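# Carry tray to work bench and rack its tube

## Task

Move the tray from the staging bench onto the work bench so that it rests fully on the bench top with nothing overhanging the edge, and the bottles it carries remain upright inside it. Take the tube from the tray and insert it, pushed down until fully seated, into the blue rack when its cap carries an orange dot, or into the green rack when the dot is white. The tube must never touch the floor, or the task fails. Either robot or both may be used. At the end every robot must have released everything and backed away, and neither may be toppled or left leaning, or the task fails. Anything that stays in place only because a robot is still holding it is not counted as done.

## Robot and tools

Two identical Hello Robot Stretch 3 units, r1 and r2, share the room. Each has a two-wheel differential base (0.33 m long, 0.34 m wide, a passive omni wheel at the rear), a mast carrying a lift, and one telescoping arm that sticks out to the robot's right side. The gripper can only move forward or back by driving the base; the base cannot strafe. Turning in place pivots about the point between the drive wheels, 0.05 m behind the front edge. With the arm pulled in and the wrist folded, a turn sweeps a 0.28 m radius; an unfolded level wrist reaches past that.

Frames: the base frame has its origin on the floor between the drive wheels, x forward, y left, z up. hand_pose is reported in it, located where closed fingertips meet; with all wrist joints at 0 its x axis is up, y points back along the arm toward the mast, z toward the rear. The odometry frame is the base frame at the start. Each robot reports in its own frames, so only images, lidar_m, wrist_depth_mm and head_depth_mm reveal where the two robots stand relative to one another.

execute_actions takes actions: a list holding one action (or empty, which just returns state and pictures) and optional cameras (names like r1_head_camera, r1_nav_camera, r1_wrist_camera and the r2 equivalents, or "all"; omitted or null means all, [] means none). The action is an object keyed by robot name, r1 and/or r2; each robot gets its own separate object. Inside it:
- base: exactly one of translate_m (metres, -1 to 1, a relative drive from where the base last reported itself, positive forward) or rotate_rad (radians, -3.2 to 3.2, a relative turn in place, positive counter-clockwise seen from above).
- joints: absolute targets by name: lift_m 0 to 1.1 (arm height on mast), arm_m 0 to 0.52 (extension), wrist_yaw_rad -1.345 to 4.42 (0 along the arm, positive toward the front, 3.0 folded over the base), wrist_pitch_rad -1.57 to 0.451 (0 level, negative tips the fingers down), wrist_roll_rad -2.911 to 2.911 (0 has the fingers side by side), gripper_m -0.089 to 0.179 (larger is more open; the real fingertip gap is smaller by 0.007 when nearly shut, 0.025 when fully open, and zero below 0.007), head_pan_rad -3.953 to 1.73 (0 ahead, positive left, -1.57 faces the arm), head_tilt_rad -1.53 to 0.419 (negative down).
- contact_limits: only arm_m, a motor_effort percentage 1 to 100 at which the arm motion halts with contact_stop; lower is softer, too low stops immediately; it also caps holding force until the next action.
All motions in one action begin together and may finish at different times; none lasts over 15 s. Omitted joints or robots may keep pushing toward earlier targets without the status showing it. An unknown key or out-of-range number rejects the whole call. If a result reports a stop, the remaining calls in that reply are skipped.

wait takes seconds (0 to 10) and returns the same report without commanding anything. zoom_image takes camera and region [x0, y0, x1, y1] in pixels of that camera's most recent full image (top-left is 0,0; at most 504 by 504) and returns an enlarged view. finished_scene takes scene (an integer) and closes the scene irreversibly, then reports success; the goal must hold afterwards.

Results: base_status and joint_status tell how each commanded motion ended. done for the base only means the wheels turned the commanded amount (slip included). off_target means it stopped short and may still push. After contact_stop, time_out or torque_fault the old target is dropped; a lift or arm that hit something goes slack until recommanded, and a slack lift can sink under load or keep pressing. torque_fault means a wrist servo went limp for 10 s. on_its_own covers uncommanded parts; its held at value is a target, not a position. motor_effort is percent of maximum, positive toward higher values, peak in brackets; it has fixed per-motor bias and noise. Positive wheel effort pushes forward. base_odometry counts wheel turns; turned_by_wheels and turned_by_imu give turning since the last report; base_tilt in degrees (forward, right positive) has a fixed bias up to about 4. lidar_m lists 12 distances in 30 degree sectors from straight ahead counter-clockwise (4th left, 7th behind, 10th right), measured 0.17 m above the floor, range 0.15 to 12 m, "-" for nothing; it misses glass and tabletops, sees the other robot, and its own parts may block sectors 5, 6, 9, 10. wrist_depth_mm (45 to 1000) and head_depth_mm (280 to 4000, sideways image) are 7 by 7 grids of median depths from the top left.

Speed: with lift_m below 0.30, arm_m below 0.03 and wrist_yaw_rad above 2.54 the base reaches 0.30 m/s and 1.9 rad/s; otherwise 0.10 m/s and 0.63 rad/s.

Gripping: command gripper_m below the object's width (lower squeezes harder, but a stall guard eases off so heavy things may slip; resend a different value to squeeze again). To let go, open at least 0.02 past the contact value. Readings do not confirm a grasp; check images.

Cautions: fold or unfold the wrist only with lift_m 0.32 to 0.95, wrist_pitch_rad -0.4, roll near 0; once folded the lift may go down to 0.25. With yaw below -0.4 keep pitch at -0.5 or lower. Robots must never press on each other: once bases touch, any further drive presses hard and can end the run; same commands can differ in travel by up to 2.5 cm per metre, which matters when sharing a load. Pushing the arm into something rigid with the gripper above about 0.45 m, repeated pushes, driving while attached to something fixed, or snagging furniture (worst in reverse) can tip the robot; undo in small steps, free the gripper, and lower lift_m to about 0.2 if it stays tilted. Avoid drops, slams and hard pushes. Loose objects may get brief random nudges.

Each tool is called after "Call:" by a JSON object that holds its "op" and its "data", one argument or row to a line.

## Session

Call:
{"op": "execute_actions", "data": {
  "actions": []
}}

Scene clock: 0.00 s.
r1.base_odometry: x=+0.000 y=+0.000 heading=+0.000 (m, m, rad; r1's odometry frame)
r1.turned_by_wheels: +0.000 (rad since the last result)
r1.turned_by_imu: +0.000 (rad since the last result)
r1.base_tilt: forward=-1.7 right=-0.1 (deg)
r1.lidar_m: 1.11 1.84 2.67 1.47 1.98 1.84 1.28 2.39 2.12 1.16 0.98 0.97
r1.head_depth_mm: 962 966 968 978 982 986 992 / 1028 1035 1043 1047 1051 1063 1065 / 1112 1117 1126 1133 1142 1146 1149 / 1208 1217 1224 1229 1239 1246 1253 / 1322 1328 1335 1349 1355 1364 1372 / 1453 1464 1479 1490 1501 1513 1525 / 1616 1632 1655 1663 1666 1698 1707
r1.base_status: not commanded
r1.joint_positions: lift_m=+0.332 arm_m=+0.001 wrist_yaw_rad=+2.984 wrist_pitch_rad=-0.553 wrist_roll_rad=+0.005 gripper_m=+0.037 head_pan_rad=-0.015 head_tilt_rad=-0.002
r1.joint_status: not commanded
r1.motor_effort: left_wheel=+0 right_wheel=+0 lift_m=+27 arm_m=+0 wrist_yaw_rad=+0 wrist_pitch_rad=+6 wrist_roll_rad=+0 gripper_m=+1 head_pan_rad=+0 head_tilt_rad=+3 (%)
r1.hand_pose: x=+0.0110 y=+0.0565 z=+0.3159 quat_wxyz=(+0.246, +0.695, +0.138, +0.661) (m; r1's base frame)
r1.wrist_depth_mm: - - - - - - - / - - - - - - - / 798 813 833 822 871 856 895 / 654 669 679 680 703 701 708 / 562 554 - 569 574 591 594 / 489 506 - - 518 513 515 / - - - - 443 452 459
r2.base_odometry: x=+0.000 y=+0.000 heading=+0.000 (m, m, rad; r2's odometry frame)
r2.turned_by_wheels: +0.000 (rad since the last result)
r2.turned_by_imu: +0.000 (rad since the last result)
r2.base_tilt: forward=-0.1 right=+0.3 (deg)
r2.lidar_m: 1.34 1.14 2.56 1.96 1.48 3.74 1.47 1.09 1.06 1.11 1.56 4.09
r2.head_depth_mm: 1621 2340 3776 3713 3747 3419 2223 / 1641 2362 - - - 3400 2215 / 1639 2102 - - - 3395 2193 / 1645 2242 - - - 2738 2098 / 1649 2400 - - - 1862 2197 / 1659 2398 - - - 1489 2175 / 1672 2428 - - - 1412 2048
r2.base_status: not commanded
r2.joint_positions: lift_m=+0.376 arm_m=+0.003 wrist_yaw_rad=+2.929 wrist_pitch_rad=-0.401 wrist_roll_rad=+0.013 gripper_m=+0.037 head_pan_rad=-0.017 head_tilt_rad=+0.009
r2.joint_status: not commanded
r2.motor_effort: left_wheel=-1 right_wheel=+0 lift_m=+40 arm_m=+0 wrist_yaw_rad=+0 wrist_pitch_rad=+4 wrist_roll_rad=+0 gripper_m=+0 head_pan_rad=+0 head_tilt_rad=+2 (%)
r2.hand_pose: x=+0.0265 y=+0.0739 z=+0.3920 quat_wxyz=(+0.214, +0.708, +0.066, +0.670) (m; r2's base frame)
r2.wrist_depth_mm: - - - - - - - / - - - - - - - / - - - - - - - / - - - - 981 975 949 / 849 804 818 818 815 776 751 / 689 671 - 656 - 641 630 / 592 578 550 557 554 543 540
pictures: r1_head_camera (sideways: a quarter turn clockwise sets it upright), r1_nav_camera (sideways: a quarter turn counterclockwise sets it upright), r1_wrist_camera, r2_head_camera (sideways: a quarter turn clockwise sets it upright), r2_nav_camera (sideways: a quarter turn counterclockwise sets it upright), r2_wrist_camera
Images, in order (width x height): r1_head_camera 896x504, r1_nav_camera 672x504, r1_wrist_camera 644x364, r2_head_camera 896x504, r2_nav_camera 672x504, r2_wrist_camera 644x364.

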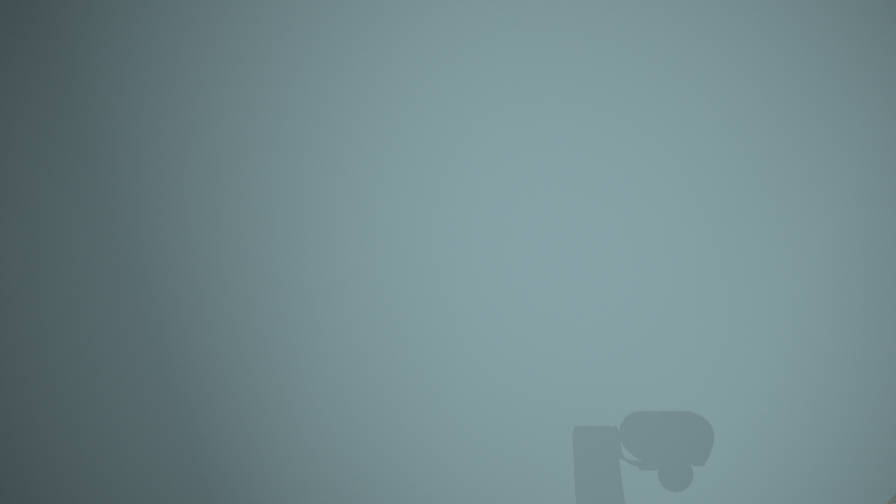

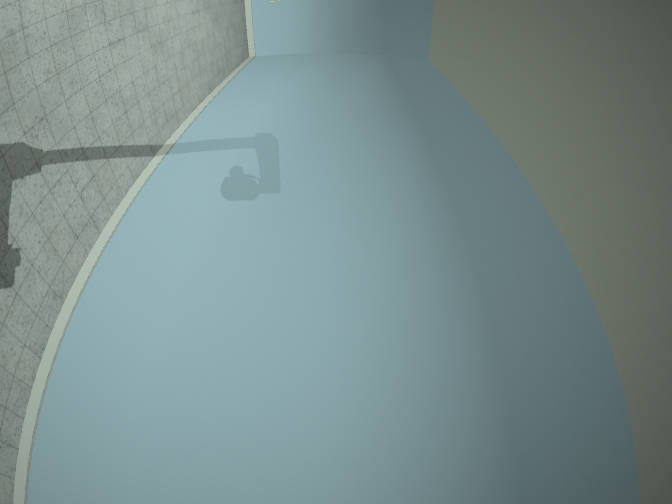

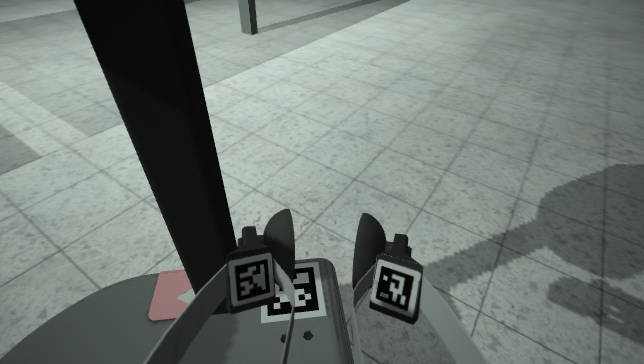

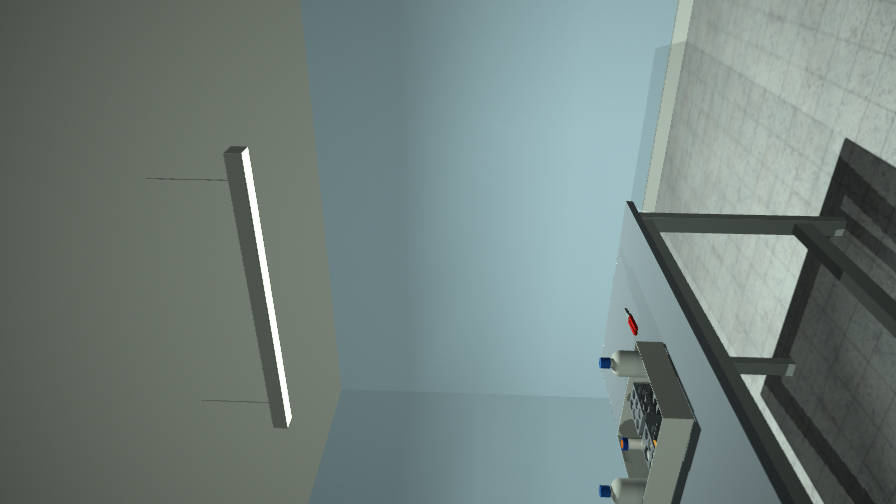

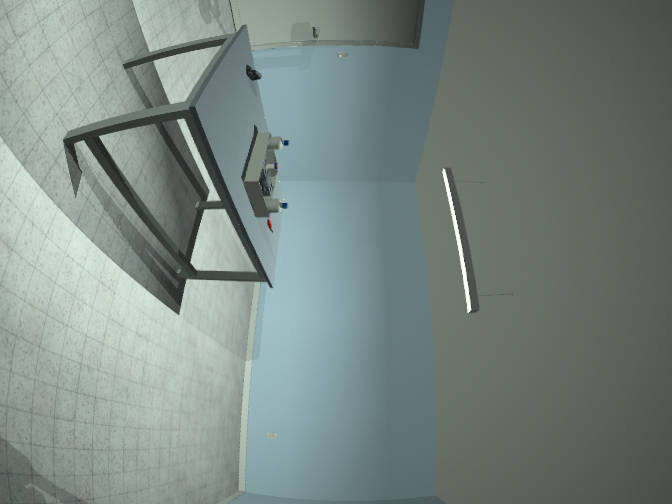

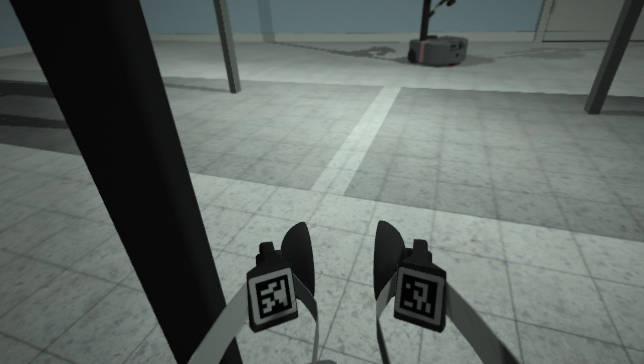

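Call:
{"op": "execute_actions", "data": {
  "actions": [
    {"r1":{"joints":{"head_pan_rad":1.5,"head_tilt_rad":-0.4}},"r2":{"joints":{"head_pan_rad":0.5,"head_tilt_rad":-0.5}}}
  ],
  "cameras": ["r1_nav_camera","r2_head_camera","r1_head_camera"]
}}

Call:
{"op": "execute_actions", "data": {
  "actions": [
    {"r1":{"joints":{"head_pan_rad":-3.0,"head_tilt_rad":-0.4}},"r2":{"joints":{"head_pan_rad":-2.5,"head_tilt_rad":-0.4}}}
  ],
  "cameras": ["r1_nav_camera","r2_nav_camera","r2_head_camera"]
}}

Scene clock: 6.73 s.
r1.base_odometry: x=+0.000 y=+0.000 heading=+0.000 (m, m, rad; r1's odometry frame)
r1.turned_by_wheels: +0.000 (rad since the last result)
r1.turned_by_imu: +0.000 (rad since the last result)
r1.base_tilt: forward=-1.7 right=+0.0 (deg)
r1.lidar_m: 1.10 1.83 2.67 1.47 1.98 1.85 1.28 2.38 2.11 1.16 0.98 0.98
r1.head_depth_mm: - - - 3052 2188 1732 1424 / - - 2598 2869 2203 1727 1420 / - - 2474 3011 2192 1729 1415 / - - 2041 2897 2171 1726 1413 / - - 2026 2589 2090 1715 1410 / - - 1869 2409 2092 1716 1407 / - - 1997 2821 2134 1697 1405
r1.base_status: not commanded
r1.joint_positions: lift_m=+0.332 arm_m=+0.001 wrist_yaw_rad=+2.984 wrist_pitch_rad=-0.553 wrist_roll_rad=+0.005 gripper_m=+0.037 head_pan_rad=+1.493 head_tilt_rad=-0.395
r1.joint_status: all done
r1.motor_effort: left_wheel=+0(0) right_wheel=-1(1) lift_m=+27(27) arm_m=+0(0) wrist_yaw_rad=-1(1) wrist_pitch_rad=+6(6) wrist_roll_rad=+0(0) gripper_m=+0(0) head_pan_rad=+5(57) head_tilt_rad=-2(23) (%)
r1.hand_pose: x=+0.0110 y=+0.0565 z=+0.3159 quat_wxyz=(+0.246, +0.695, +0.138, +0.661) (m; r1's base frame)
r1.wrist_depth_mm: - - - - - - - / - - - - - - - / 780 801 817 829 849 860 915 / 665 664 676 695 695 707 720 / 568 561 - 572 584 597 600 / 479 517 - - 519 517 517 / - - - - 438 449 449
r2.base_odometry: x=+0.000 y=+0.000 heading=+0.000 (m, m, rad; r2's odometry frame)
r2.turned_by_wheels: +0.000 (rad since the last result)
r2.turned_by_imu: +0.000 (rad since the last result)
r2.base_tilt: forward=+0.2 right=+0.3 (deg)
r2.lidar_m: 1.34 1.14 2.55 1.95 1.48 3.74 1.47 1.10 1.07 1.11 1.56 4.07
r2.head_depth_mm: - - 1839 2581 1957 1591 1288 / - - 1931 2435 2029 1570 1281 / 3754 - 1859 1459 2024 1564 1275 / 3505 3779 - 1313 1841 1509 1271 / 3311 3583 3704 2472 1989 1543 1265 / 3110 3377 3633 2601 1962 1546 1259 / 2963 3185 3439 2728 1952 1526 1253
r2.base_status: not commanded
r2.joint_positions: lift_m=+0.376 arm_m=+0.003 wrist_yaw_rad=+2.929 wrist_pitch_rad=-0.401 wrist_roll_rad=+0.013 gripper_m=+0.037 head_pan_rad=+0.493 head_tilt_rad=-0.493
r2.joint_status: all done
r2.motor_effort: left_wheel=+0(1) right_wheel=+0(0) lift_m=+39(39) arm_m=-1(1) wrist_yaw_rad=+0(1) wrist_pitch_rad=+4(4) wrist_roll_rad=+0(0) gripper_m=+0(0) head_pan_rad=+2(28) head_tilt_rad=-3(31) (%)
r2.hand_pose: x=+0.0265 y=+0.0739 z=+0.3920 quat_wxyz=(+0.214, +0.708, +0.066, +0.670) (m; r2's base frame)
r2.wrist_depth_mm: - - - - - - - / - - - - - - - / - - - - - - - / - - - - - 970 955 / 841 819 815 834 818 767 758 / 700 687 - 655 - 638 635 / 588 575 547 566 546 547 539
pictures: r1_head_camera (sideways: a quarter turn clockwise sets it upright), r1_nav_camera (sideways: a quarter turn counterclockwise sets it upright), r2_head_camera (sideways: a quarter turn clockwise sets it upright)
Images, in order (width x height): r1_head_camera 896x504, r1_nav_camera 672x504, r2_head_camera 896x504.

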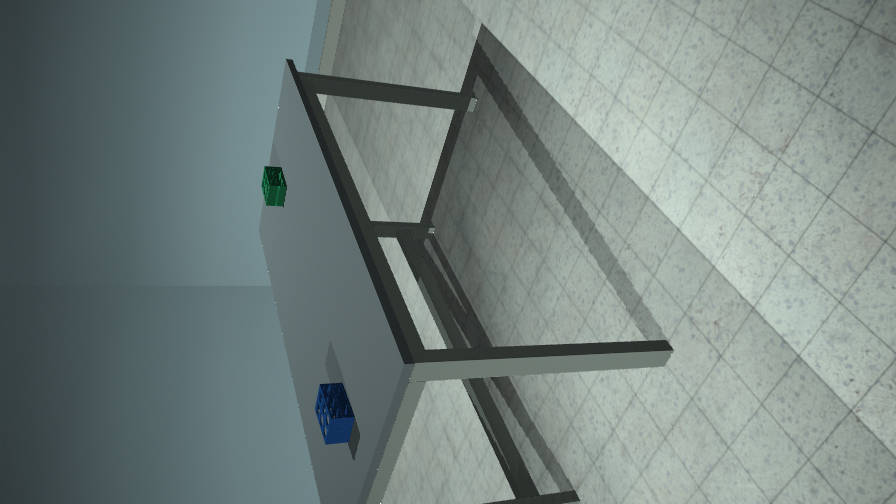

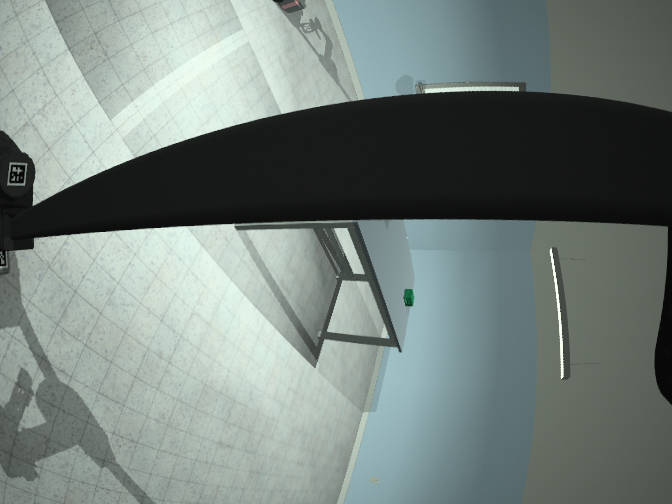

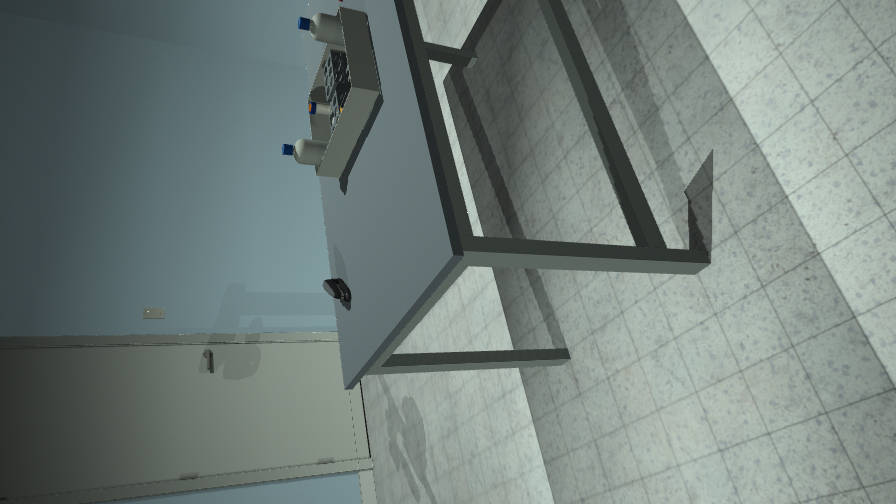

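Scene clock: 9.43 s.
r1.base_odometry: x=+0.000 y=+0.000 heading=+0.000 (m, m, rad; r1's odometry frame)
r1.turned_by_wheels: +0.000 (rad since the last result)
r1.turned_by_imu: +0.000 (rad since the last result)
r1.base_tilt: forward=-1.7 right=+0.0 (deg)
r1.lidar_m: 1.10 1.83 2.66 1.47 1.98 1.84 1.28 2.39 2.11 1.16 0.98 0.97
r1.head_depth_mm: 3817 - - 1457 2132 1738 1427 / - - 1979 1452 2047 1632 1418 / - - 1825 2590 2185 1715 1414 / - - 1902 2787 2195 1717 1413 / - - 2230 3005 2176 1712 1411 / - - 3763 2809 2170 1705 1404 / 3798 - - 2958 2169 1700 1405
r1.base_status: not commanded
r1.joint_positions: lift_m=+0.332 arm_m=+0.001 wrist_yaw_rad=+2.984 wrist_pitch_rad=-0.553 wrist_roll_rad=+0.005 gripper_m=+0.037 head_pan_rad=-2.993 head_tilt_rad=-0.395
r1.joint_status: all done
r1.motor_effort: left_wheel=+0(0) right_wheel=-1(1) lift_m=+27(27) arm_m=+0(0) wrist_yaw_rad=+2(1) wrist_pitch_rad=+6(6) wrist_roll_rad=+0(0) gripper_m=+0(1) head_pan_rad=-5(57) head_tilt_rad=-1(4) (%)
r1.hand_pose: x=+0.0110 y=+0.0565 z=+0.3159 quat_wxyz=(+0.246, +0.695, +0.138, +0.661) (m; r1's base frame)
r1.wrist_depth_mm: - - - - - - - / - - - - - - - / 802 815 829 836 864 863 889 / 646 667 681 684 685 710 745 / 568 563 - 592 603 600 592 / 488 519 - - 532 515 515 / - - - - 445 448 453
r2.base_odometry: x=+0.000 y=+0.000 heading=+0.000 (m, m, rad; r2's odometry frame)
r2.turned_by_wheels: +0.000 (rad since the last result)
r2.turned_by_imu: +0.000 (rad since the last result)
r2.base_tilt: forward=+0.2 right=+0.4 (deg)
r2.lidar_m: 1.34 1.14 2.56 1.95 1.48 3.74 1.48 1.10 1.06 1.11 1.55 4.09
r2.head_depth_mm: 1075 1169 1275 1404 1569 1668 1364 / 1031 1110 1210 1322 1474 1595 1358 / 984 1063 1148 1259 1383 1522 1349 / 944 1018 1096 1193 1299 1437 1347 / 908 972 1050 1131 1236 1350 1341 / 874 932 1001 1080 1173 1279 1328 / 842 896 961 1033 1114 1215 1282
r2.base_status: not commanded
r2.joint_positions: lift_m=+0.376 arm_m=+0.003 wrist_yaw_rad=+2.929 wrist_pitch_rad=-0.401 wrist_roll_rad=+0.013 gripper_m=+0.037 head_pan_rad=-2.493 head_tilt_rad=-0.409
r2.joint_status: all done
r2.motor_effort: left_wheel=-1(1) right_wheel=+0(0) lift_m=+39(39) arm_m=+0(0) wrist_yaw_rad=-1(0) wrist_pitch_rad=+4(4) wrist_roll_rad=+0(0) gripper_m=+0(0) head_pan_rad=-3(33) head_tilt_rad=+4(16) (%)
r2.hand_pose: x=+0.0265 y=+0.0739 z=+0.3920 quat_wxyz=(+0.214, +0.708, +0.066, +0.670) (m; r2's base frame)
r2.wrist_depth_mm: - - - - - - - / - - - - - - - / - - - - - - - / - - - - 991 964 942 / 861 826 824 840 817 765 756 / 692 676 - 659 - 633 630 / 581 578 551 563 546 542 542
pictures: r1_nav_camera (sideways: a quarter turn counterclockwise sets it upright), r2_head_camera (sideways: a quarter turn clockwise sets it upright), r2_nav_camera (sideways: a quarter turn counterclockwise sets it upright)
Images, in order (width x height): r1_nav_camera 672x504, r2_head_camera 896x504, r2_nav_camera 672x504.

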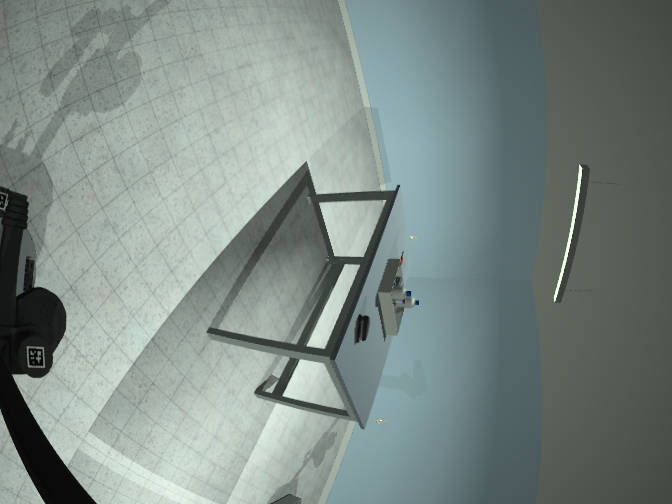

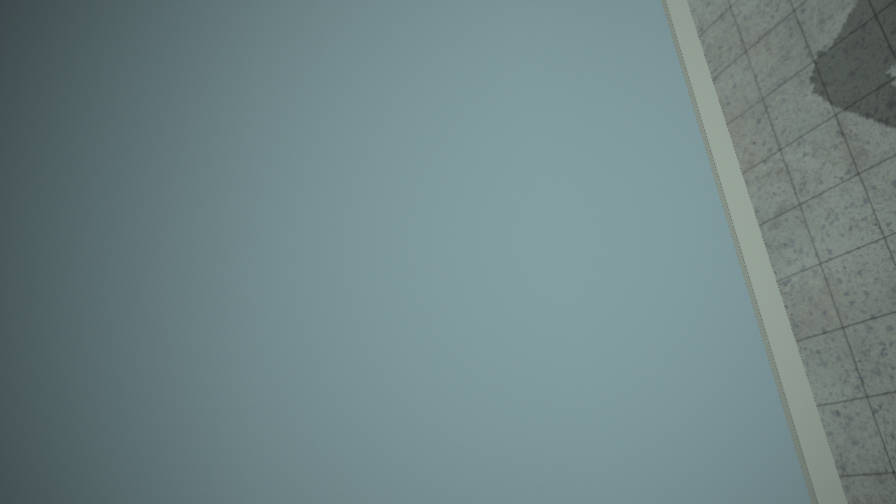

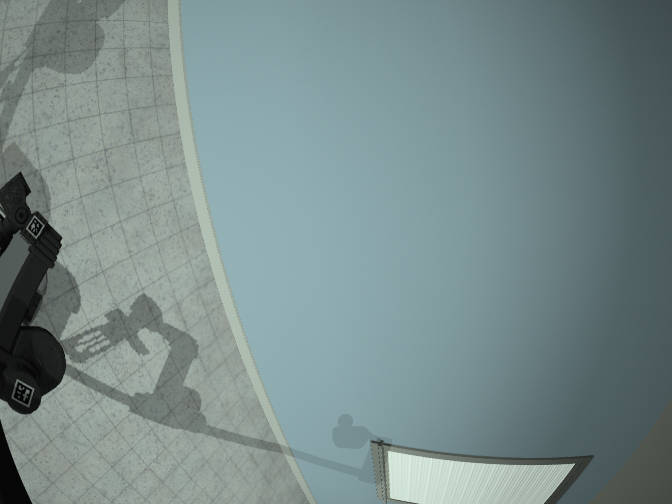

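Call:
{"op": "execute_actions", "data": {
  "actions": [
    {"r1":{"base":{"rotate_rad":-2.75},"joints":{"lift_m":0.28,"head_pan_rad":-1.2,"head_tilt_rad":-0.6}},"r2":{"base":{"rotate_rad":-0.15},"joints":{"lift_m":0.28,"head_pan_rad":-1.57,"head_tilt_rad":-0.6}}}
  ],
  "cameras": []
}}

Call:
{"op": "execute_actions", "data": {
  "actions": [
    {"r1":{"base":{"translate_m":0.84}},"r2":{"base":{"translate_m":0.75}}}
  ],
  "cameras": []
}}

Call:
{"op": "execute_actions", "data": {
  "actions": [
    {"r1":{"base":{"translate_m":0.84}},"r2":{"base":{"translate_m":0.75}}}
  ],
  "cameras": []
}}

Call:
{"op": "execute_actions", "data": {
  "actions": [
    {"r1":{"base":{"rotate_rad":0.4},"joints":{"head_pan_rad":-1.57}},"r2":{"base":{"rotate_rad":2.77}}}
  ],
  "cameras": ["r1_head_camera","r2_head_camera","r1_nav_camera","r2_nav_camera"]
}}

Scene clock: 28.40 s.
r1.base_odometry: x=+0.000 y=+0.000 heading=-2.750 (m, m, rad; r1's odometry frame)
r1.turned_by_wheels: -2.750 (rad since the last result)
r1.turned_by_imu: -2.741 (rad since the last result)
r1.base_tilt: forward=-1.6 right=+0.0 (deg)
r1.lidar_m: 2.38 2.68 1.25 0.99 0.98 1.05 1.57 4.51 1.47 1.99 2.69 1.28
r1.head_depth_mm: 3291 3597 2846 2180 1753 1468 1259 / 3289 3563 2877 2164 1736 1460 1254 / 3235 3539 2837 2151 1740 1454 1251 / 3227 3496 2720 2138 1733 1452 1249 / 3176 3397 2697 2144 1722 1449 1251 / 3230 3509 2790 2128 1715 1438 1238 / 3193 3485 2797 2113 1716 1438 1236
r1.base_status: done
r1.joint_positions: lift_m=+0.280 arm_m=+0.001 wrist_yaw_rad=+2.984 wrist_pitch_rad=-0.553 wrist_roll_rad=+0.005 gripper_m=+0.037 head_pan_rad=-1.207 head_tilt_rad=-0.593
r1.joint_status: all done
r1.motor_effort: left_wheel=+1(12) right_wheel=-1(4) lift_m=+24(25) arm_m=+0(0) wrist_yaw_rad=+0(0) wrist_pitch_rad=+6(6) wrist_roll_rad=+1(0) gripper_m=+1(0) head_pan_rad=+5(56) head_tilt_rad=-3(19) (%)
r1.hand_pose: x=+0.0110 y=+0.0564 z=+0.2638 quat_wxyz=(+0.247, +0.695, +0.138, +0.661) (m; r1's base frame)
r1.wrist_depth_mm: 734 - 937 - - - - / 805 - 918 948 988 - - / 713 707 723 748 728 752 768 / 580 584 603 603 622 624 630 / 497 511 - 535 520 520 528 / - - - - 468 452 455 / - - - - 389 399 401
r2.base_odometry: x=+0.000 y=+0.000 heading=-0.150 (m, m, rad; r2's odometry frame)
r2.turned_by_wheels: -0.150 (rad since the last result)
r2.turned_by_imu: -0.150 (rad since the last result)
r2.base_tilt: forward=+0.1 right=+0.2 (deg)
r2.lidar_m: 1.58 1.14 1.72 1.96 1.94 2.61 1.74 1.15 1.07 1.08 1.36 2.85
r2.head_depth_mm: 831 905 989 1099 1230 1364 1219 / 861 940 1039 1157 1303 1416 1213 / 897 985 1085 1215 1378 1445 1205 / 933 1025 1138 1283 1460 1436 1208 / 971 1071 1201 1356 1565 1427 1192 / 1016 1125 1265 1446 1643 1417 1188 / 1059 1181 1339 1541 1690 1410 1187
r2.base_status: done
r2.joint_positions: lift_m=+0.280 arm_m=+0.003 wrist_yaw_rad=+2.929 wrist_pitch_rad=-0.402 wrist_roll_rad=+0.013 gripper_m=+0.037 head_pan_rad=-1.577 head_tilt_rad=-0.592
r2.joint_status: all done
r2.motor_effort: left_wheel=+1(4) right_wheel=-1(5) lift_m=+31(36) arm_m=+0(1) wrist_yaw_rad=+0(1) wrist_pitch_rad=+4(4) wrist_roll_rad=+0(0) gripper_m=+1(0) head_pan_rad=+2(33) head_tilt_rad=-3(21) (%)
r2.hand_pose: x=+0.0265 y=+0.0738 z=+0.2966 quat_wxyz=(+0.215, +0.708, +0.066, +0.670) (m; r2's base frame)
r2.wrist_depth_mm: - - - - - - - / - - - - - - - / - - - - - - 971 / 879 - 856 818 811 783 776 / 697 673 664 677 664 625 615 / 556 554 - 534 - 519 512 / 475 486 - - 448 444 439
pictures: none
No camera images: the call's "cameras" was empty. Leave "cameras" out to get every camera's image.

Scene clock: 33.03 s.
r1.base_odometry: x=-0.776 y=-0.321 heading=-2.750 (m, m, rad; r1's odometry frame)
r1.turned_by_wheels: +0.000 (rad since the last result)
r1.turned_by_imu: +0.000 (rad since the last result)
r1.base_tilt: forward=-1.6 right=+0.0 (deg)
r1.lidar_m: 1.55 3.44 1.68 1.31 1.28 1.41 2.11 3.28 1.92 3.49 0.72 1.48
r1.head_depth_mm: 2999 3288 2850 2178 1743 1465 1260 / 2983 3284 2850 2171 1749 1452 1255 / 2974 3258 2847 2154 1742 1459 1255 / 2881 3163 1295 923 1642 1389 1248 / 2930 3237 1166 888 1726 1445 1244 / 2935 3223 1164 886 1721 1436 1237 / 2927 3225 1159 853 1673 1438 1238
r1.base_status: done
r1.joint_positions: lift_m=+0.280 arm_m=+0.001 wrist_yaw_rad=+2.984 wrist_pitch_rad=-0.553 wrist_roll_rad=+0.005 gripper_m=+0.037 head_pan_rad=-1.207 head_tilt_rad=-0.593
r1.joint_status: not commanded
r1.motor_effort: left_wheel=+2(12) right_wheel=-1(3) lift_m=+24(25) arm_m=-1(1) wrist_yaw_rad=+0(1) wrist_pitch_rad=+6(6) wrist_roll_rad=+0(1) gripper_m=+1(0) head_pan_rad=+5(5) head_tilt_rad=-3(3) (%)
r1.hand_pose: x=+0.0110 y=+0.0564 z=+0.2637 quat_wxyz=(+0.247, +0.695, +0.139, +0.661) (m; r1's base frame)
r1.wrist_depth_mm: - - - - - - - / 899 - 948 980 948 - - / 722 715 740 735 752 769 776 / 574 585 605 613 625 615 636 / 504 504 - 530 521 526 530 / - - - - 459 452 456 / - - - - 389 400 399
r2.base_odometry: x=+0.742 y=-0.112 heading=-0.150 (m, m, rad; r2's odometry frame)
r2.turned_by_wheels: +0.000 (rad since the last result)
r2.turned_by_imu: +0.007 (rad since the last result)
r2.base_tilt: forward=+0.2 right=+0.2 (deg)
r2.lidar_m: 1.09 0.73 0.67 3.43 1.94 1.93 2.20 1.46 1.36 1.38 1.74 3.40
r2.head_depth_mm: 1070 1162 1272 1402 1583 1469 1222 / 1113 1213 1334 1480 1649 1455 1218 / 1152 1264 1395 1554 1687 1441 1205 / 1197 1322 1462 1653 1760 1433 1204 / 1247 1379 1542 1743 1772 1428 1190 / 1308 1447 1627 1858 1768 1424 1190 / 1366 1530 1731 1985 1747 1415 1188
r2.base_status: done
r2.joint_positions: lift_m=+0.280 arm_m=+0.003 wrist_yaw_rad=+2.929 wrist_pitch_rad=-0.402 wrist_roll_rad=+0.013 gripper_m=+0.037 head_pan_rad=-1.577 head_tilt_rad=-0.592
r2.joint_status: not commanded
r2.motor_effort: left_wheel=+0(8) right_wheel=-1(4) lift_m=+31(32) arm_m=-1(1) wrist_yaw_rad=-1(0) wrist_pitch_rad=+4(4) wrist_roll_rad=+0(0) gripper_m=+1(0) head_pan_rad=+2(2) head_tilt_rad=-4(4) (%)
r2.hand_pose: x=+0.0265 y=+0.0738 z=+0.2965 quat_wxyz=(+0.215, +0.708, +0.066, +0.670) (m; r2's base frame)
r2.wrist_depth_mm: - - - - - - - / - - - - - - - / - - - - 752 706 671 / 900 - 849 812 804 775 783 / 684 656 663 669 658 621 621 / 557 551 - 525 - 521 512 / 475 480 - - 444 442 440
pictures: none
No camera images: the call's "cameras" was empty. Leave "cameras" out to get every camera's image.

Scene clock: 37.67 s.
r1.base_odometry: x=-1.553 y=-0.641 heading=-2.750 (m, m, rad; r1's odometry frame)
r1.turned_by_wheels: +0.000 (rad since the last result)
r1.turned_by_imu: +0.000 (rad since the last result)
r1.base_tilt: forward=-1.6 right=+0.0 (deg)
r1.lidar_m: 0.72 2.69 2.11 1.66 1.62 1.74 2.65 2.58 0.87 1.05 1.04 1.12
r1.head_depth_mm: 2713 3007 2871 906 719 608 1262 / 2699 2973 2853 688 704 606 1254 / 2604 2869 1384 836 701 602 1252 / 2672 2942 2828 848 700 602 1244 / 2649 2932 936 845 696 599 1242 / 2658 2923 2785 882 714 598 1241 / 2646 2915 2747 879 712 596 1214
r1.base_status: done
r1.joint_positions: lift_m=+0.280 arm_m=+0.001 wrist_yaw_rad=+2.984 wrist_pitch_rad=-0.553 wrist_roll_rad=+0.005 gripper_m=+0.037 head_pan_rad=-1.207 head_tilt_rad=-0.593
r1.joint_status: not commanded
r1.motor_effort: left_wheel=+1(11) right_wheel=-1(2) lift_m=+25(25) arm_m=-1(0) wrist_yaw_rad=+0(0) wrist_pitch_rad=+6(6) wrist_roll_rad=+0(1) gripper_m=+0(0) head_pan_rad=+5(5) head_tilt_rad=-2(3) (%)
r1.hand_pose: x=+0.0110 y=+0.0564 z=+0.2637 quat_wxyz=(+0.247, +0.695, +0.139, +0.661) (m; r1's base frame)
r1.wrist_depth_mm: - - - - - - - / 900 - 968 969 982 - - / 714 708 722 741 767 767 771 / 583 603 596 606 611 622 634 / 500 520 - 547 521 518 530 / - - - - 472 458 454 / - - - - 394 401 395
r2.base_odometry: x=+1.483 y=-0.224 heading=-0.150 (m, m, rad; r2's odometry frame)
r2.turned_by_wheels: +0.000 (rad since the last result)
r2.turned_by_imu: +0.007 (rad since the last result)
r2.base_tilt: forward=+0.0 right=+0.3 (deg)
r2.lidar_m: 0.61 0.41 0.38 0.38 0.49 2.53 2.66 1.78 1.66 1.68 2.13 2.74
r2.head_depth_mm: 1302 1424 1564 1725 1823 1460 1221 / 1358 1487 1624 1814 1812 1455 1212 / 1412 1549 1712 1920 1787 1447 1202 / 1464 1620 1799 2016 1794 1433 1199 / 1535 1693 1892 2106 1773 1424 1195 / 1609 1774 2005 2209 1767 1421 1191 / 1683 1885 2112 2289 1751 1410 1178
r2.base_status: done
r2.joint_positions: lift_m=+0.280 arm_m=+0.003 wrist_yaw_rad=+2.929 wrist_pitch_rad=-0.402 wrist_roll_rad=+0.013 gripper_m=+0.037 head_pan_rad=-1.577 head_tilt_rad=-0.592
r2.joint_status: not commanded
r2.motor_effort: left_wheel=-1(6) right_wheel=+0(5) lift_m=+31(32) arm_m=+0(0) wrist_yaw_rad=-1(0) wrist_pitch_rad=+4(4) wrist_roll_rad=+0(0) gripper_m=+0(0) head_pan_rad=+3(2) head_tilt_rad=-4(3) (%)
r2.hand_pose: x=+0.0265 y=+0.0737 z=+0.2965 quat_wxyz=(+0.215, +0.708, +0.066, +0.670) (m; r2's base frame)
r2.wrist_depth_mm: - - - - - - - / - - - - - - - / - - - - - - 992 / 668 - 536 512 482 460 437 / 693 664 663 663 647 600 568 / 564 555 - 541 - 518 513 / 474 483 - - 446 441 437
pictures: none
No camera images: the call's "cameras" was empty. Leave "cameras" out to get every camera's image.

Scene clock: 40.63 s.
r1.base_odometry: x=-1.553 y=-0.641 heading=-2.350 (m, m, rad; r1's odometry frame)
r1.turned_by_wheels: +0.400 (rad since the last result)
r1.turned_by_imu: +0.399 (rad since the last result)
r1.base_tilt: forward=-1.7 right=+0.0 (deg)
r1.lidar_m: 2.69 2.36 1.71 1.62 1.68 2.30 2.58 0.87 1.08 1.04 1.07 0.72
r1.head_depth_mm: 2653 2933 2889 821 709 607 1259 / 2661 2977 2867 813 705 605 1252 / 2657 2967 2842 849 702 604 1249 / 2624 2853 995 847 700 601 1248 / 2683 2950 1609 846 700 598 1245 / 2672 2966 2782 886 713 598 1242 / 2647 2924 1156 881 710 597 1239
r1.base_status: done
r1.joint_positions: lift_m=+0.280 arm_m=+0.001 wrist_yaw_rad=+2.984 wrist_pitch_rad=-0.553 wrist_roll_rad=+0.005 gripper_m=+0.037 head_pan_rad=-1.563 head_tilt_rad=-0.593
r1.joint_status: all done
r1.motor_effort: left_wheel=-1(9) right_wheel=+0(5) lift_m=+25(24) arm_m=+0(0) wrist_yaw_rad=-1(1) wrist_pitch_rad=+6(6) wrist_roll_rad=+0(0) gripper_m=+0(1) head_pan_rad=-5(41) head_tilt_rad=-3(2) (%)
r1.hand_pose: x=+0.0110 y=+0.0564 z=+0.2637 quat_wxyz=(+0.247, +0.695, +0.139, +0.661) (m; r1's base frame)
r1.wrist_depth_mm: - - - - - - - / 886 - 960 940 991 - - / 710 699 716 752 751 776 768 / 582 580 607 614 607 614 649 / 499 519 - 532 517 515 530 / - - - - 460 450 453 / - - - - 386 398 404
r2.base_odometry: x=+1.483 y=-0.224 heading=+2.620 (m, m, rad; r2's odometry frame)
r2.turned_by_wheels: +2.770 (rad since the last result)
r2.turned_by_imu: +2.775 (rad since the last result)
r2.base_tilt: forward=+0.1 right=+0.3 (deg)
r2.lidar_m: 2.52 2.27 1.71 1.66 1.74 2.45 2.73 0.52 0.39 0.38 0.40 0.56
r2.head_depth_mm: 2514 2772 3034 1018 761 606 1166 / 2501 2748 3038 1009 753 603 1160 / 2450 2799 3005 957 643 599 1153 / 2493 2722 2973 955 671 594 1147 / 2499 2788 3018 870 668 591 1171 / 2533 2796 3063 945 669 587 1165 / 2541 2809 3053 958 724 585 1156
r2.base_status: done
r2.joint_positions: lift_m=+0.280 arm_m=+0.003 wrist_yaw_rad=+2.929 wrist_pitch_rad=-0.402 wrist_roll_rad=+0.013 gripper_m=+0.037 head_pan_rad=-1.577 head_tilt_rad=-0.593
r2.joint_status: not commanded
r2.motor_effort: left_wheel=-2(7) right_wheel=+1(7) lift_m=+31(31) arm_m=-1(1) wrist_yaw_rad=-1(0) wrist_pitch_rad=+4(4) wrist_roll_rad=+0(0) gripper_m=+0(0) head_pan_rad=+2(2) head_tilt_rad=-4(3) (%)
r2.hand_pose: x=+0.0265 y=+0.0737 z=+0.2965 quat_wxyz=(+0.215, +0.708, +0.066, +0.670) (m; r2's base frame)
r2.wrist_depth_mm: - - - - - - - / - - - - - - - / - - - - - - - / 905 - 836 826 796 771 780 / 687 659 659 680 658 627 611 / 560 549 - 532 - 514 509 / 479 485 - - 439 439 436
pictures: r1_head_camera (sideways: a quarter turn clockwise sets it upright), r1_nav_camera (sideways: a quarter turn counterclockwise sets it upright), r2_head_camera (sideways: a quarter turn clockwise sets it upright), r2_nav_camera (sideways: a quarter turn counterclockwise sets it upright)
Images, in order (width x height): r1_head_camera 896x504, r1_nav_camera 672x504, r2_head_camera 896x504, r2_nav_camera 672x504.

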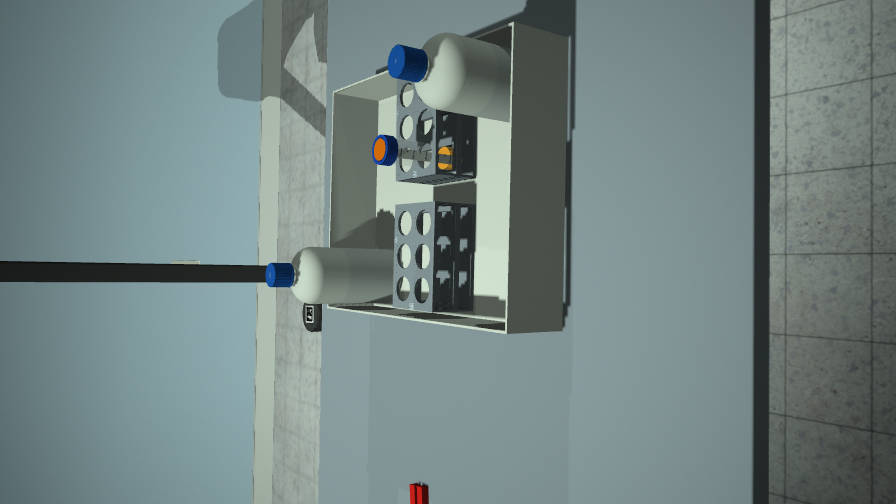

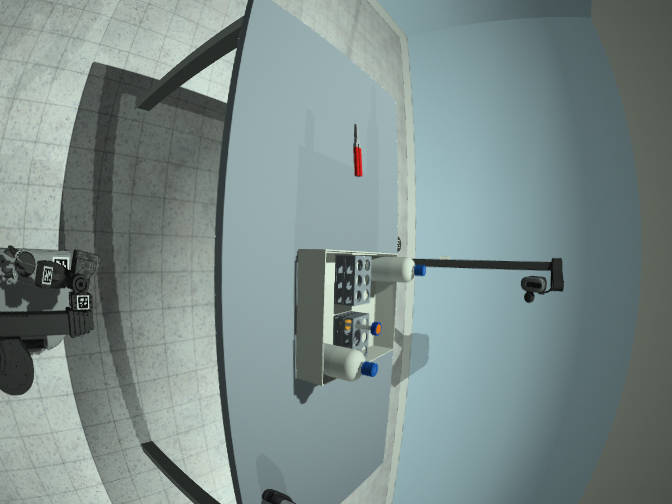

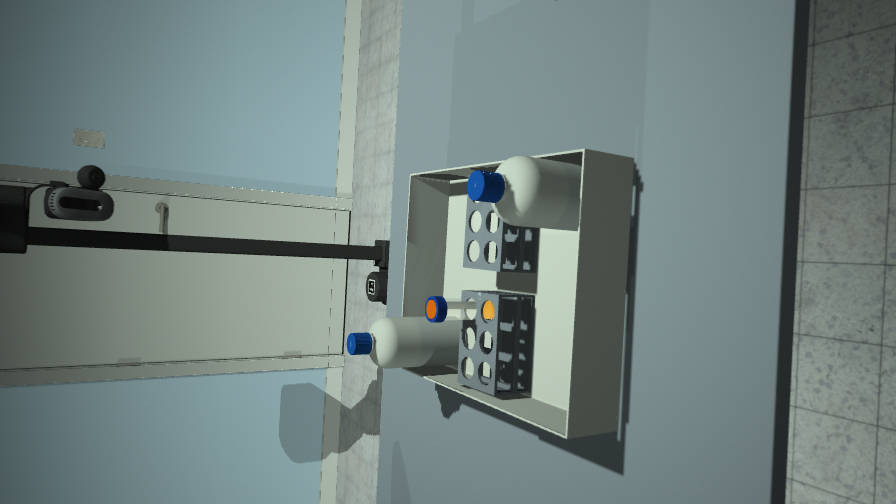

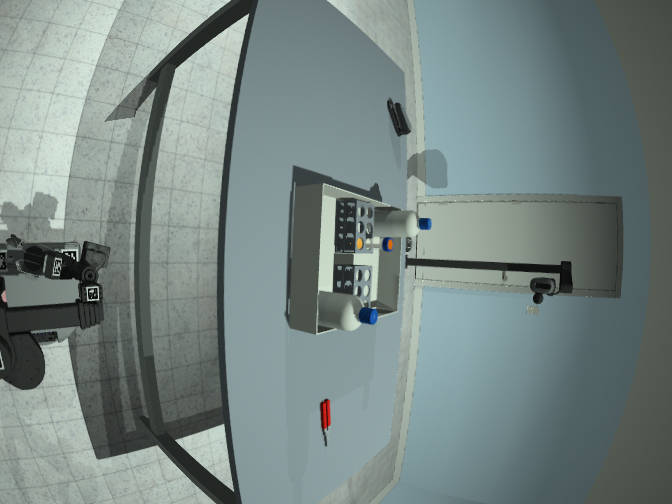

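Call:
{"op": "execute_actions", "data": {
  "actions": [
    {"r1":{"joints":{"lift_m":0.93,"wrist_pitch_rad":-0.4}},"r2":{"joints":{"lift_m":0.93,"wrist_pitch_rad":-0.4}}}
  ],
  "cameras": []
}}

Call:
{"op": "execute_actions", "data": {
  "actions": [
    {"r1":{"joints":{"wrist_yaw_rad":1.57}},"r2":{"joints":{"wrist_yaw_rad":1.57}}}
  ],
  "cameras": []
}}

Call:
{"op": "execute_actions", "data": {
  "actions": [
    {"r1":{"joints":{"lift_m":1.09,"wrist_pitch_rad":-1.5,"gripper_m":0.1}},"r2":{"joints":{"lift_m":1.09,"wrist_pitch_rad":-1.5,"gripper_m":0.1}}}
  ]
}}

Scene clock: 57.60 s.
r1.base_odometry: x=-1.553 y=-0.641 heading=-2.350 (m, m, rad; r1's odometry frame)
r1.turned_by_wheels: +0.000 (rad since the last result)
r1.turned_by_imu: +0.000 (rad since the last result)
r1.base_tilt: forward=-1.7 right=+0.0 (deg)
r1.lidar_m: 2.69 2.36 1.71 1.62 1.67 2.30 2.58 0.87 1.08 1.04 1.07 0.72
r1.head_depth_mm: 2691 2949 2875 820 727 - - / 2682 2963 2850 811 706 - - / 2635 2953 2844 850 702 - - / 1271 2851 998 847 699 640 - / 2669 2950 2781 846 697 - - / 2673 2954 2815 888 714 613 - / 2669 2942 1157 882 710 596 1236
r1.base_status: not commanded
r1.joint_positions: lift_m=+0.930 arm_m=+0.001 wrist_yaw_rad=+2.984 wrist_pitch_rad=-0.420 wrist_roll_rad=+0.005 gripper_m=+0.037 head_pan_rad=-1.563 head_tilt_rad=-0.593
r1.joint_status: all done
r1.motor_effort: left_wheel=-1(1) right_wheel=+0(0) lift_m=+29(31) arm_m=-1(1) wrist_yaw_rad=-1(1) wrist_pitch_rad=+9(10) wrist_roll_rad=+0(0) gripper_m=+1(0) head_pan_rad=-5(5) head_tilt_rad=-4(3) (%)
r1.hand_pose: x=+0.0139 y=+0.0749 z=+0.9421 quat_wxyz=(+0.202, +0.703, +0.092, +0.676) (m; r1's base frame)
r1.wrist_depth_mm: - - - - - - - / - - - - - - - / - - - - - - - / - - - - - - - / - - - - - - - / - - - - - - - / - - - - - - -
r2.base_odometry: x=+1.483 y=-0.224 heading=+2.620 (m, m, rad; r2's odometry frame)
r2.turned_by_wheels: +0.000 (rad since the last result)
r2.turned_by_imu: +0.001 (rad since the last result)
r2.base_tilt: forward=+0.1 right=+0.3 (deg)
r2.lidar_m: 2.53 2.27 1.70 1.66 1.74 2.45 2.74 0.52 0.39 0.38 0.40 0.56
r2.head_depth_mm: 2512 2775 3006 1021 762 - - / 2518 2772 3026 1008 756 - - / 2444 2697 3040 956 644 637 - / 2447 1417 2975 957 671 632 - / 2524 2769 3042 869 667 645 - / 2548 2792 3035 948 667 605 - / 2547 2812 3034 958 726 584 1153
r2.base_status: not commanded
r2.joint_positions: lift_m=+0.930 arm_m=+0.003 wrist_yaw_rad=+2.929 wrist_pitch_rad=-0.414 wrist_roll_rad=+0.013 gripper_m=+0.037 head_pan_rad=-1.577 head_tilt_rad=-0.593
r2.joint_status: all done
r2.motor_effort: left_wheel=-2(2) right_wheel=+1(1) lift_m=+47(50) arm_m=-1(1) wrist_yaw_rad=+0(1) wrist_pitch_rad=+4(4) wrist_roll_rad=+0(0) gripper_m=+0(0) head_pan_rad=+3(3) head_tilt_rad=-4(3) (%)
r2.hand_pose: x=+0.0262 y=+0.0722 z=+0.9432 quat_wxyz=(+0.219, +0.707, +0.070, +0.668) (m; r2's base frame)
r2.wrist_depth_mm: - - - - - - - / - - - - - - - / - - - - - - - / - - - - - - - / - - - - - - - / - - - - - - - / - - - - - - -
pictures: none
No camera images: the call's "cameras" was empty. Leave "cameras" out to get every camera's image.

Scene clock: 59.30 s.
r1.base_odometry: x=-1.553 y=-0.641 heading=-2.350 (m, m, rad; r1's odometry frame)
r1.turned_by_wheels: +0.000 (rad since the last result)
r1.turned_by_imu: +0.000 (rad since the last result)
r1.base_tilt: forward=-1.7 right=+0.0 (deg)
r1.lidar_m: 2.69 2.36 1.71 1.62 1.68 2.30 2.58 0.87 1.08 1.04 1.07 0.72
r1.head_depth_mm: 2670 2964 2882 819 726 - - / 2677 2959 2860 811 706 - - / 2635 2975 2841 851 702 - - / 1260 2814 997 848 699 602 - / 2676 2955 2794 846 698 600 1295 / 2681 2934 2787 885 711 598 1295 / 2665 2968 1155 880 712 604 -
r1.base_status: not commanded
r1.joint_positions: lift_m=+0.930 arm_m=+0.001 wrist_yaw_rad=+1.572 wrist_pitch_rad=-0.420 wrist_roll_rad=+0.005 gripper_m=+0.037 head_pan_rad=-1.563 head_tilt_rad=-0.593
r1.joint_status: all done
r1.motor_effort: left_wheel=-1(1) right_wheel=+0(0) lift_m=+29(30) arm_m=-1(0) wrist_yaw_rad=+0(2) wrist_pitch_rad=+10(9) wrist_roll_rad=+0(0) gripper_m=+1(1) head_pan_rad=-4(5) head_tilt_rad=-2(2) (%)
r1.hand_pose: x=+0.2028 y=-0.1463 z=+0.9421 quat_wxyz=(+0.592, +0.594, -0.386, +0.383) (m; r1's base frame)
r1.wrist_depth_mm: - - - - - - - / - - - - - - - / - - - - - - - / - - - - - 552 567 / - - - - 768 453 461 / - - - - - 389 380 / - - - - - 359 326
r2.base_odometry: x=+1.483 y=-0.224 heading=+2.620 (m, m, rad; r2's odometry frame)
r2.turned_by_wheels: +0.000 (rad since the last result)
r2.turned_by_imu: +0.000 (rad since the last result)
r2.base_tilt: forward=+0.0 right=+0.4 (deg)
r2.lidar_m: 2.52 2.27 1.70 1.66 1.74 2.45 2.75 0.52 0.39 0.38 0.40 0.56
r2.head_depth_mm: 2520 2778 3054 1020 761 - - / 2534 2785 3022 1007 754 - - / 2423 2679 3051 953 644 - - / 2441 1328 2990 956 671 611 - / 2512 2770 3046 869 667 591 1210 / 2542 2776 3024 948 668 588 1185 / 2551 2817 3036 958 725 586 -
r2.base_status: not commanded
r2.joint_positions: lift_m=+0.930 arm_m=+0.003 wrist_yaw_rad=+1.572 wrist_pitch_rad=-0.414 wrist_roll_rad=+0.013 gripper_m=+0.037 head_pan_rad=-1.577 head_tilt_rad=-0.593
r2.joint_status: all done
r2.motor_effort: left_wheel=-3(2) right_wheel=+1(1) lift_m=+47(48) arm_m=-1(1) wrist_yaw_rad=-3(3) wrist_pitch_rad=+4(4) wrist_roll_rad=+0(0) gripper_m=+0(1) head_pan_rad=+3(3) head_tilt_rad=-3(4) (%)
r2.hand_pose: x=+0.2035 y=-0.1473 z=+0.9432 quat_wxyz=(+0.590, +0.595, -0.389, +0.383) (m; r2's base frame)
r2.wrist_depth_mm: - - - - - - - / - - - - - - - / - - - - - - 715 / - - - - - 562 544 / - - - - - 459 437 / - - - - - - 366 / - - - - - - 315
pictures: none
No camera images: the call's "cameras" was empty. Leave "cameras" out to get every camera's image.

Scene clock: 61.60 s.
r1.base_odometry: x=-1.553 y=-0.641 heading=-2.350 (m, m, rad; r1's odometry frame)
r1.turned_by_wheels: +0.000 (rad since the last result)
r1.turned_by_imu: +0.000 (rad since the last result)
r1.base_tilt: forward=-1.7 right=+0.0 (deg)
r1.lidar_m: 2.69 2.35 1.71 1.62 1.68 2.30 2.58 0.87 1.08 1.04 1.07 0.72
r1.head_depth_mm: - - - - - - - / - - - - - - - / - - - - - - 1205 / 1346 1507 935 846 713 - 1222 / 2683 2914 2813 847 717 - 1181 / 2668 2955 2784 887 734 - 1184 / 2659 2950 1154 881 712 611 1201
r1.base_status: not commanded
r1.joint_positions: lift_m=+1.090 arm_m=+0.001 wrist_yaw_rad=+1.572 wrist_pitch_rad=-1.495 wrist_roll_rad=+0.005 gripper_m=+0.100 head_pan_rad=-1.563 head_tilt_rad=-0.593
r1.joint_status: all done
r1.motor_effort: left_wheel=-1(1) right_wheel=+1(0) lift_m=+29(31) arm_m=-1(1) wrist_yaw_rad=-2(3) wrist_pitch_rad=-2(9) wrist_roll_rad=+0(0) gripper_m=+1(100) head_pan_rad=-5(4) head_tilt_rad=-3(3) (%)
r1.hand_pose: x=-0.0261 y=-0.1467 z=+0.9713 quat_wxyz=(+0.707, +0.706, -0.028, +0.025) (m; r1's base frame)
r1.wrist_depth_mm: - - - - - - 355 / - - - - - - 361 / - - - - - 391 366 / - - - - - 378 370 / - - - - - 380 375 / - - - - - 379 374 / - - - - - 399 387
r2.base_odometry: x=+1.483 y=-0.224 heading=+2.620 (m, m, rad; r2's odometry frame)
r2.turned_by_wheels: +0.000 (rad since the last result)
r2.turned_by_imu: +0.000 (rad since the last result)
r2.base_tilt: forward=+0.0 right=+0.3 (deg)
r2.lidar_m: 2.52 2.26 1.70 1.66 1.74 2.44 2.74 0.52 0.39 0.38 0.40 0.56
r2.head_depth_mm: 2472 - - - - - 1166 / 2445 - - - - - - / 2419 - - - - - - / 1235 2739 2975 958 662 563 1145 / 2494 2763 3042 870 759 - 1138 / 2543 2804 3001 948 678 - 1124 / 2548 2822 3014 958 726 601 1132
r2.base_status: not commanded
r2.joint_positions: lift_m=+1.090 arm_m=+0.003 wrist_yaw_rad=+1.572 wrist_pitch_rad=-1.496 wrist_roll_rad=+0.013 gripper_m=+0.100 head_pan_rad=-1.577 head_tilt_rad=-0.593
r2.joint_status: all done
r2.motor_effort: left_wheel=-2(2) right_wheel=+1(1) lift_m=+48(49) arm_m=-1(1) wrist_yaw_rad=-3(3) wrist_pitch_rad=-2(5) wrist_roll_rad=+0(0) gripper_m=+0(81) head_pan_rad=+3(2) head_tilt_rad=-4(4) (%)
r2.hand_pose: x=-0.0264 y=-0.1478 z=+0.9711 quat_wxyz=(+0.707, +0.707, -0.030, +0.022) (m; r2's base frame)
r2.wrist_depth_mm: - - - - - - 350 / - - - - - 382 356 / - - - - - 381 359 / - - - - - 385 362 / - - - - - 370 366 / - - - - - 371 370 / - - - - - - 371
pictures: r1_head_camera (sideways: a quarter turn clockwise sets it upright), r1_nav_camera (sideways: a quarter turn counterclockwise sets it upright), r1_wrist_camera, r2_head_camera (sideways: a quarter turn clockwise sets it upright), r2_nav_camera (sideways: a quarter turn counterclockwise sets it upright), r2_wrist_camera
Images, in order (width x height): r1_head_camera 896x504, r1_nav_camera 672x504, r1_wrist_camera 644x364, r2_head_camera 896x504, r2_nav_camera 672x504, r2_wrist_camera 644x364.

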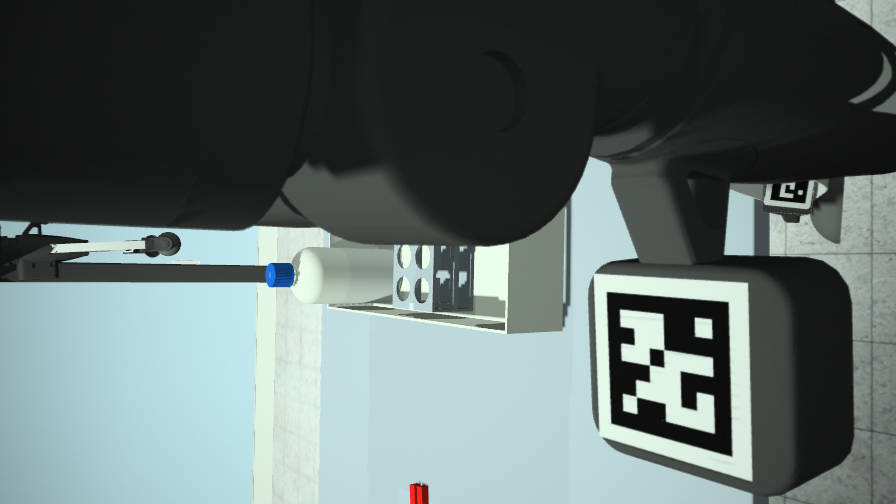

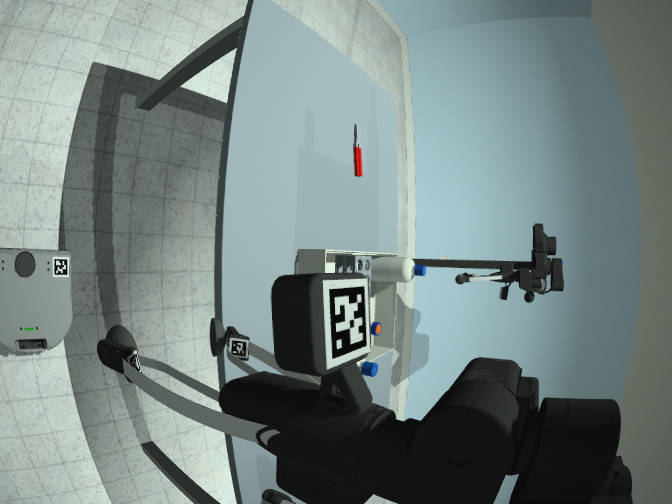

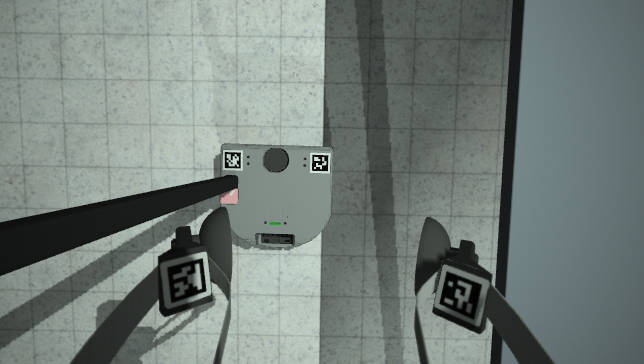

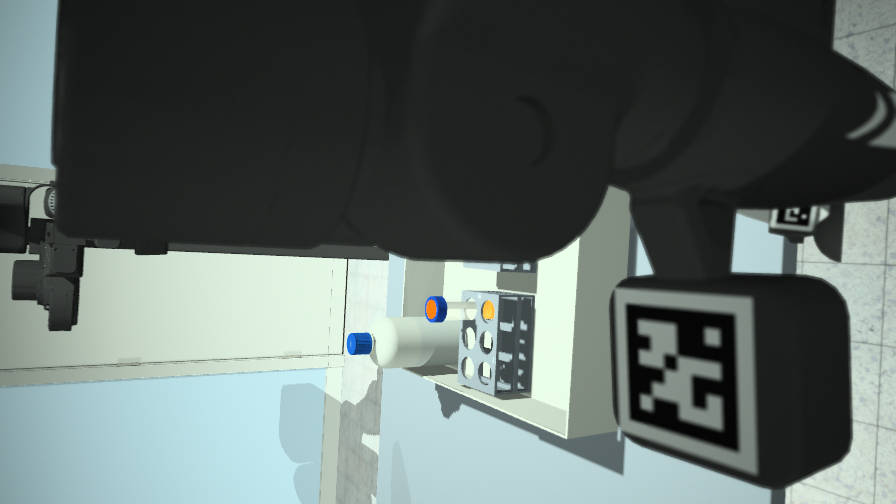

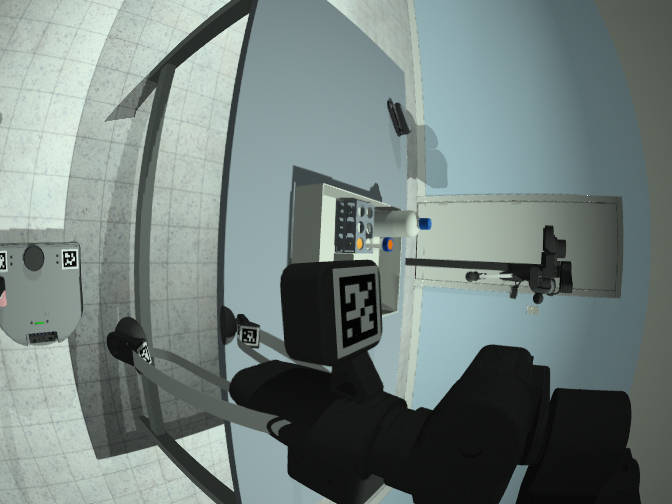

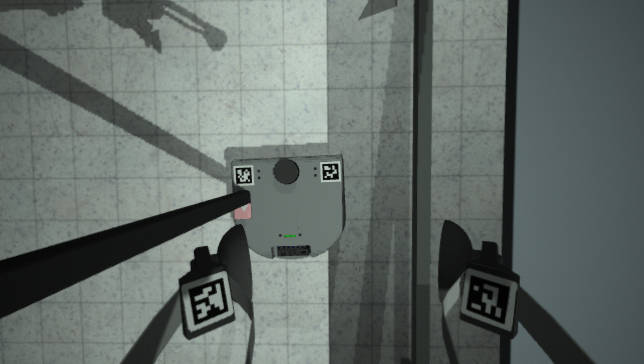

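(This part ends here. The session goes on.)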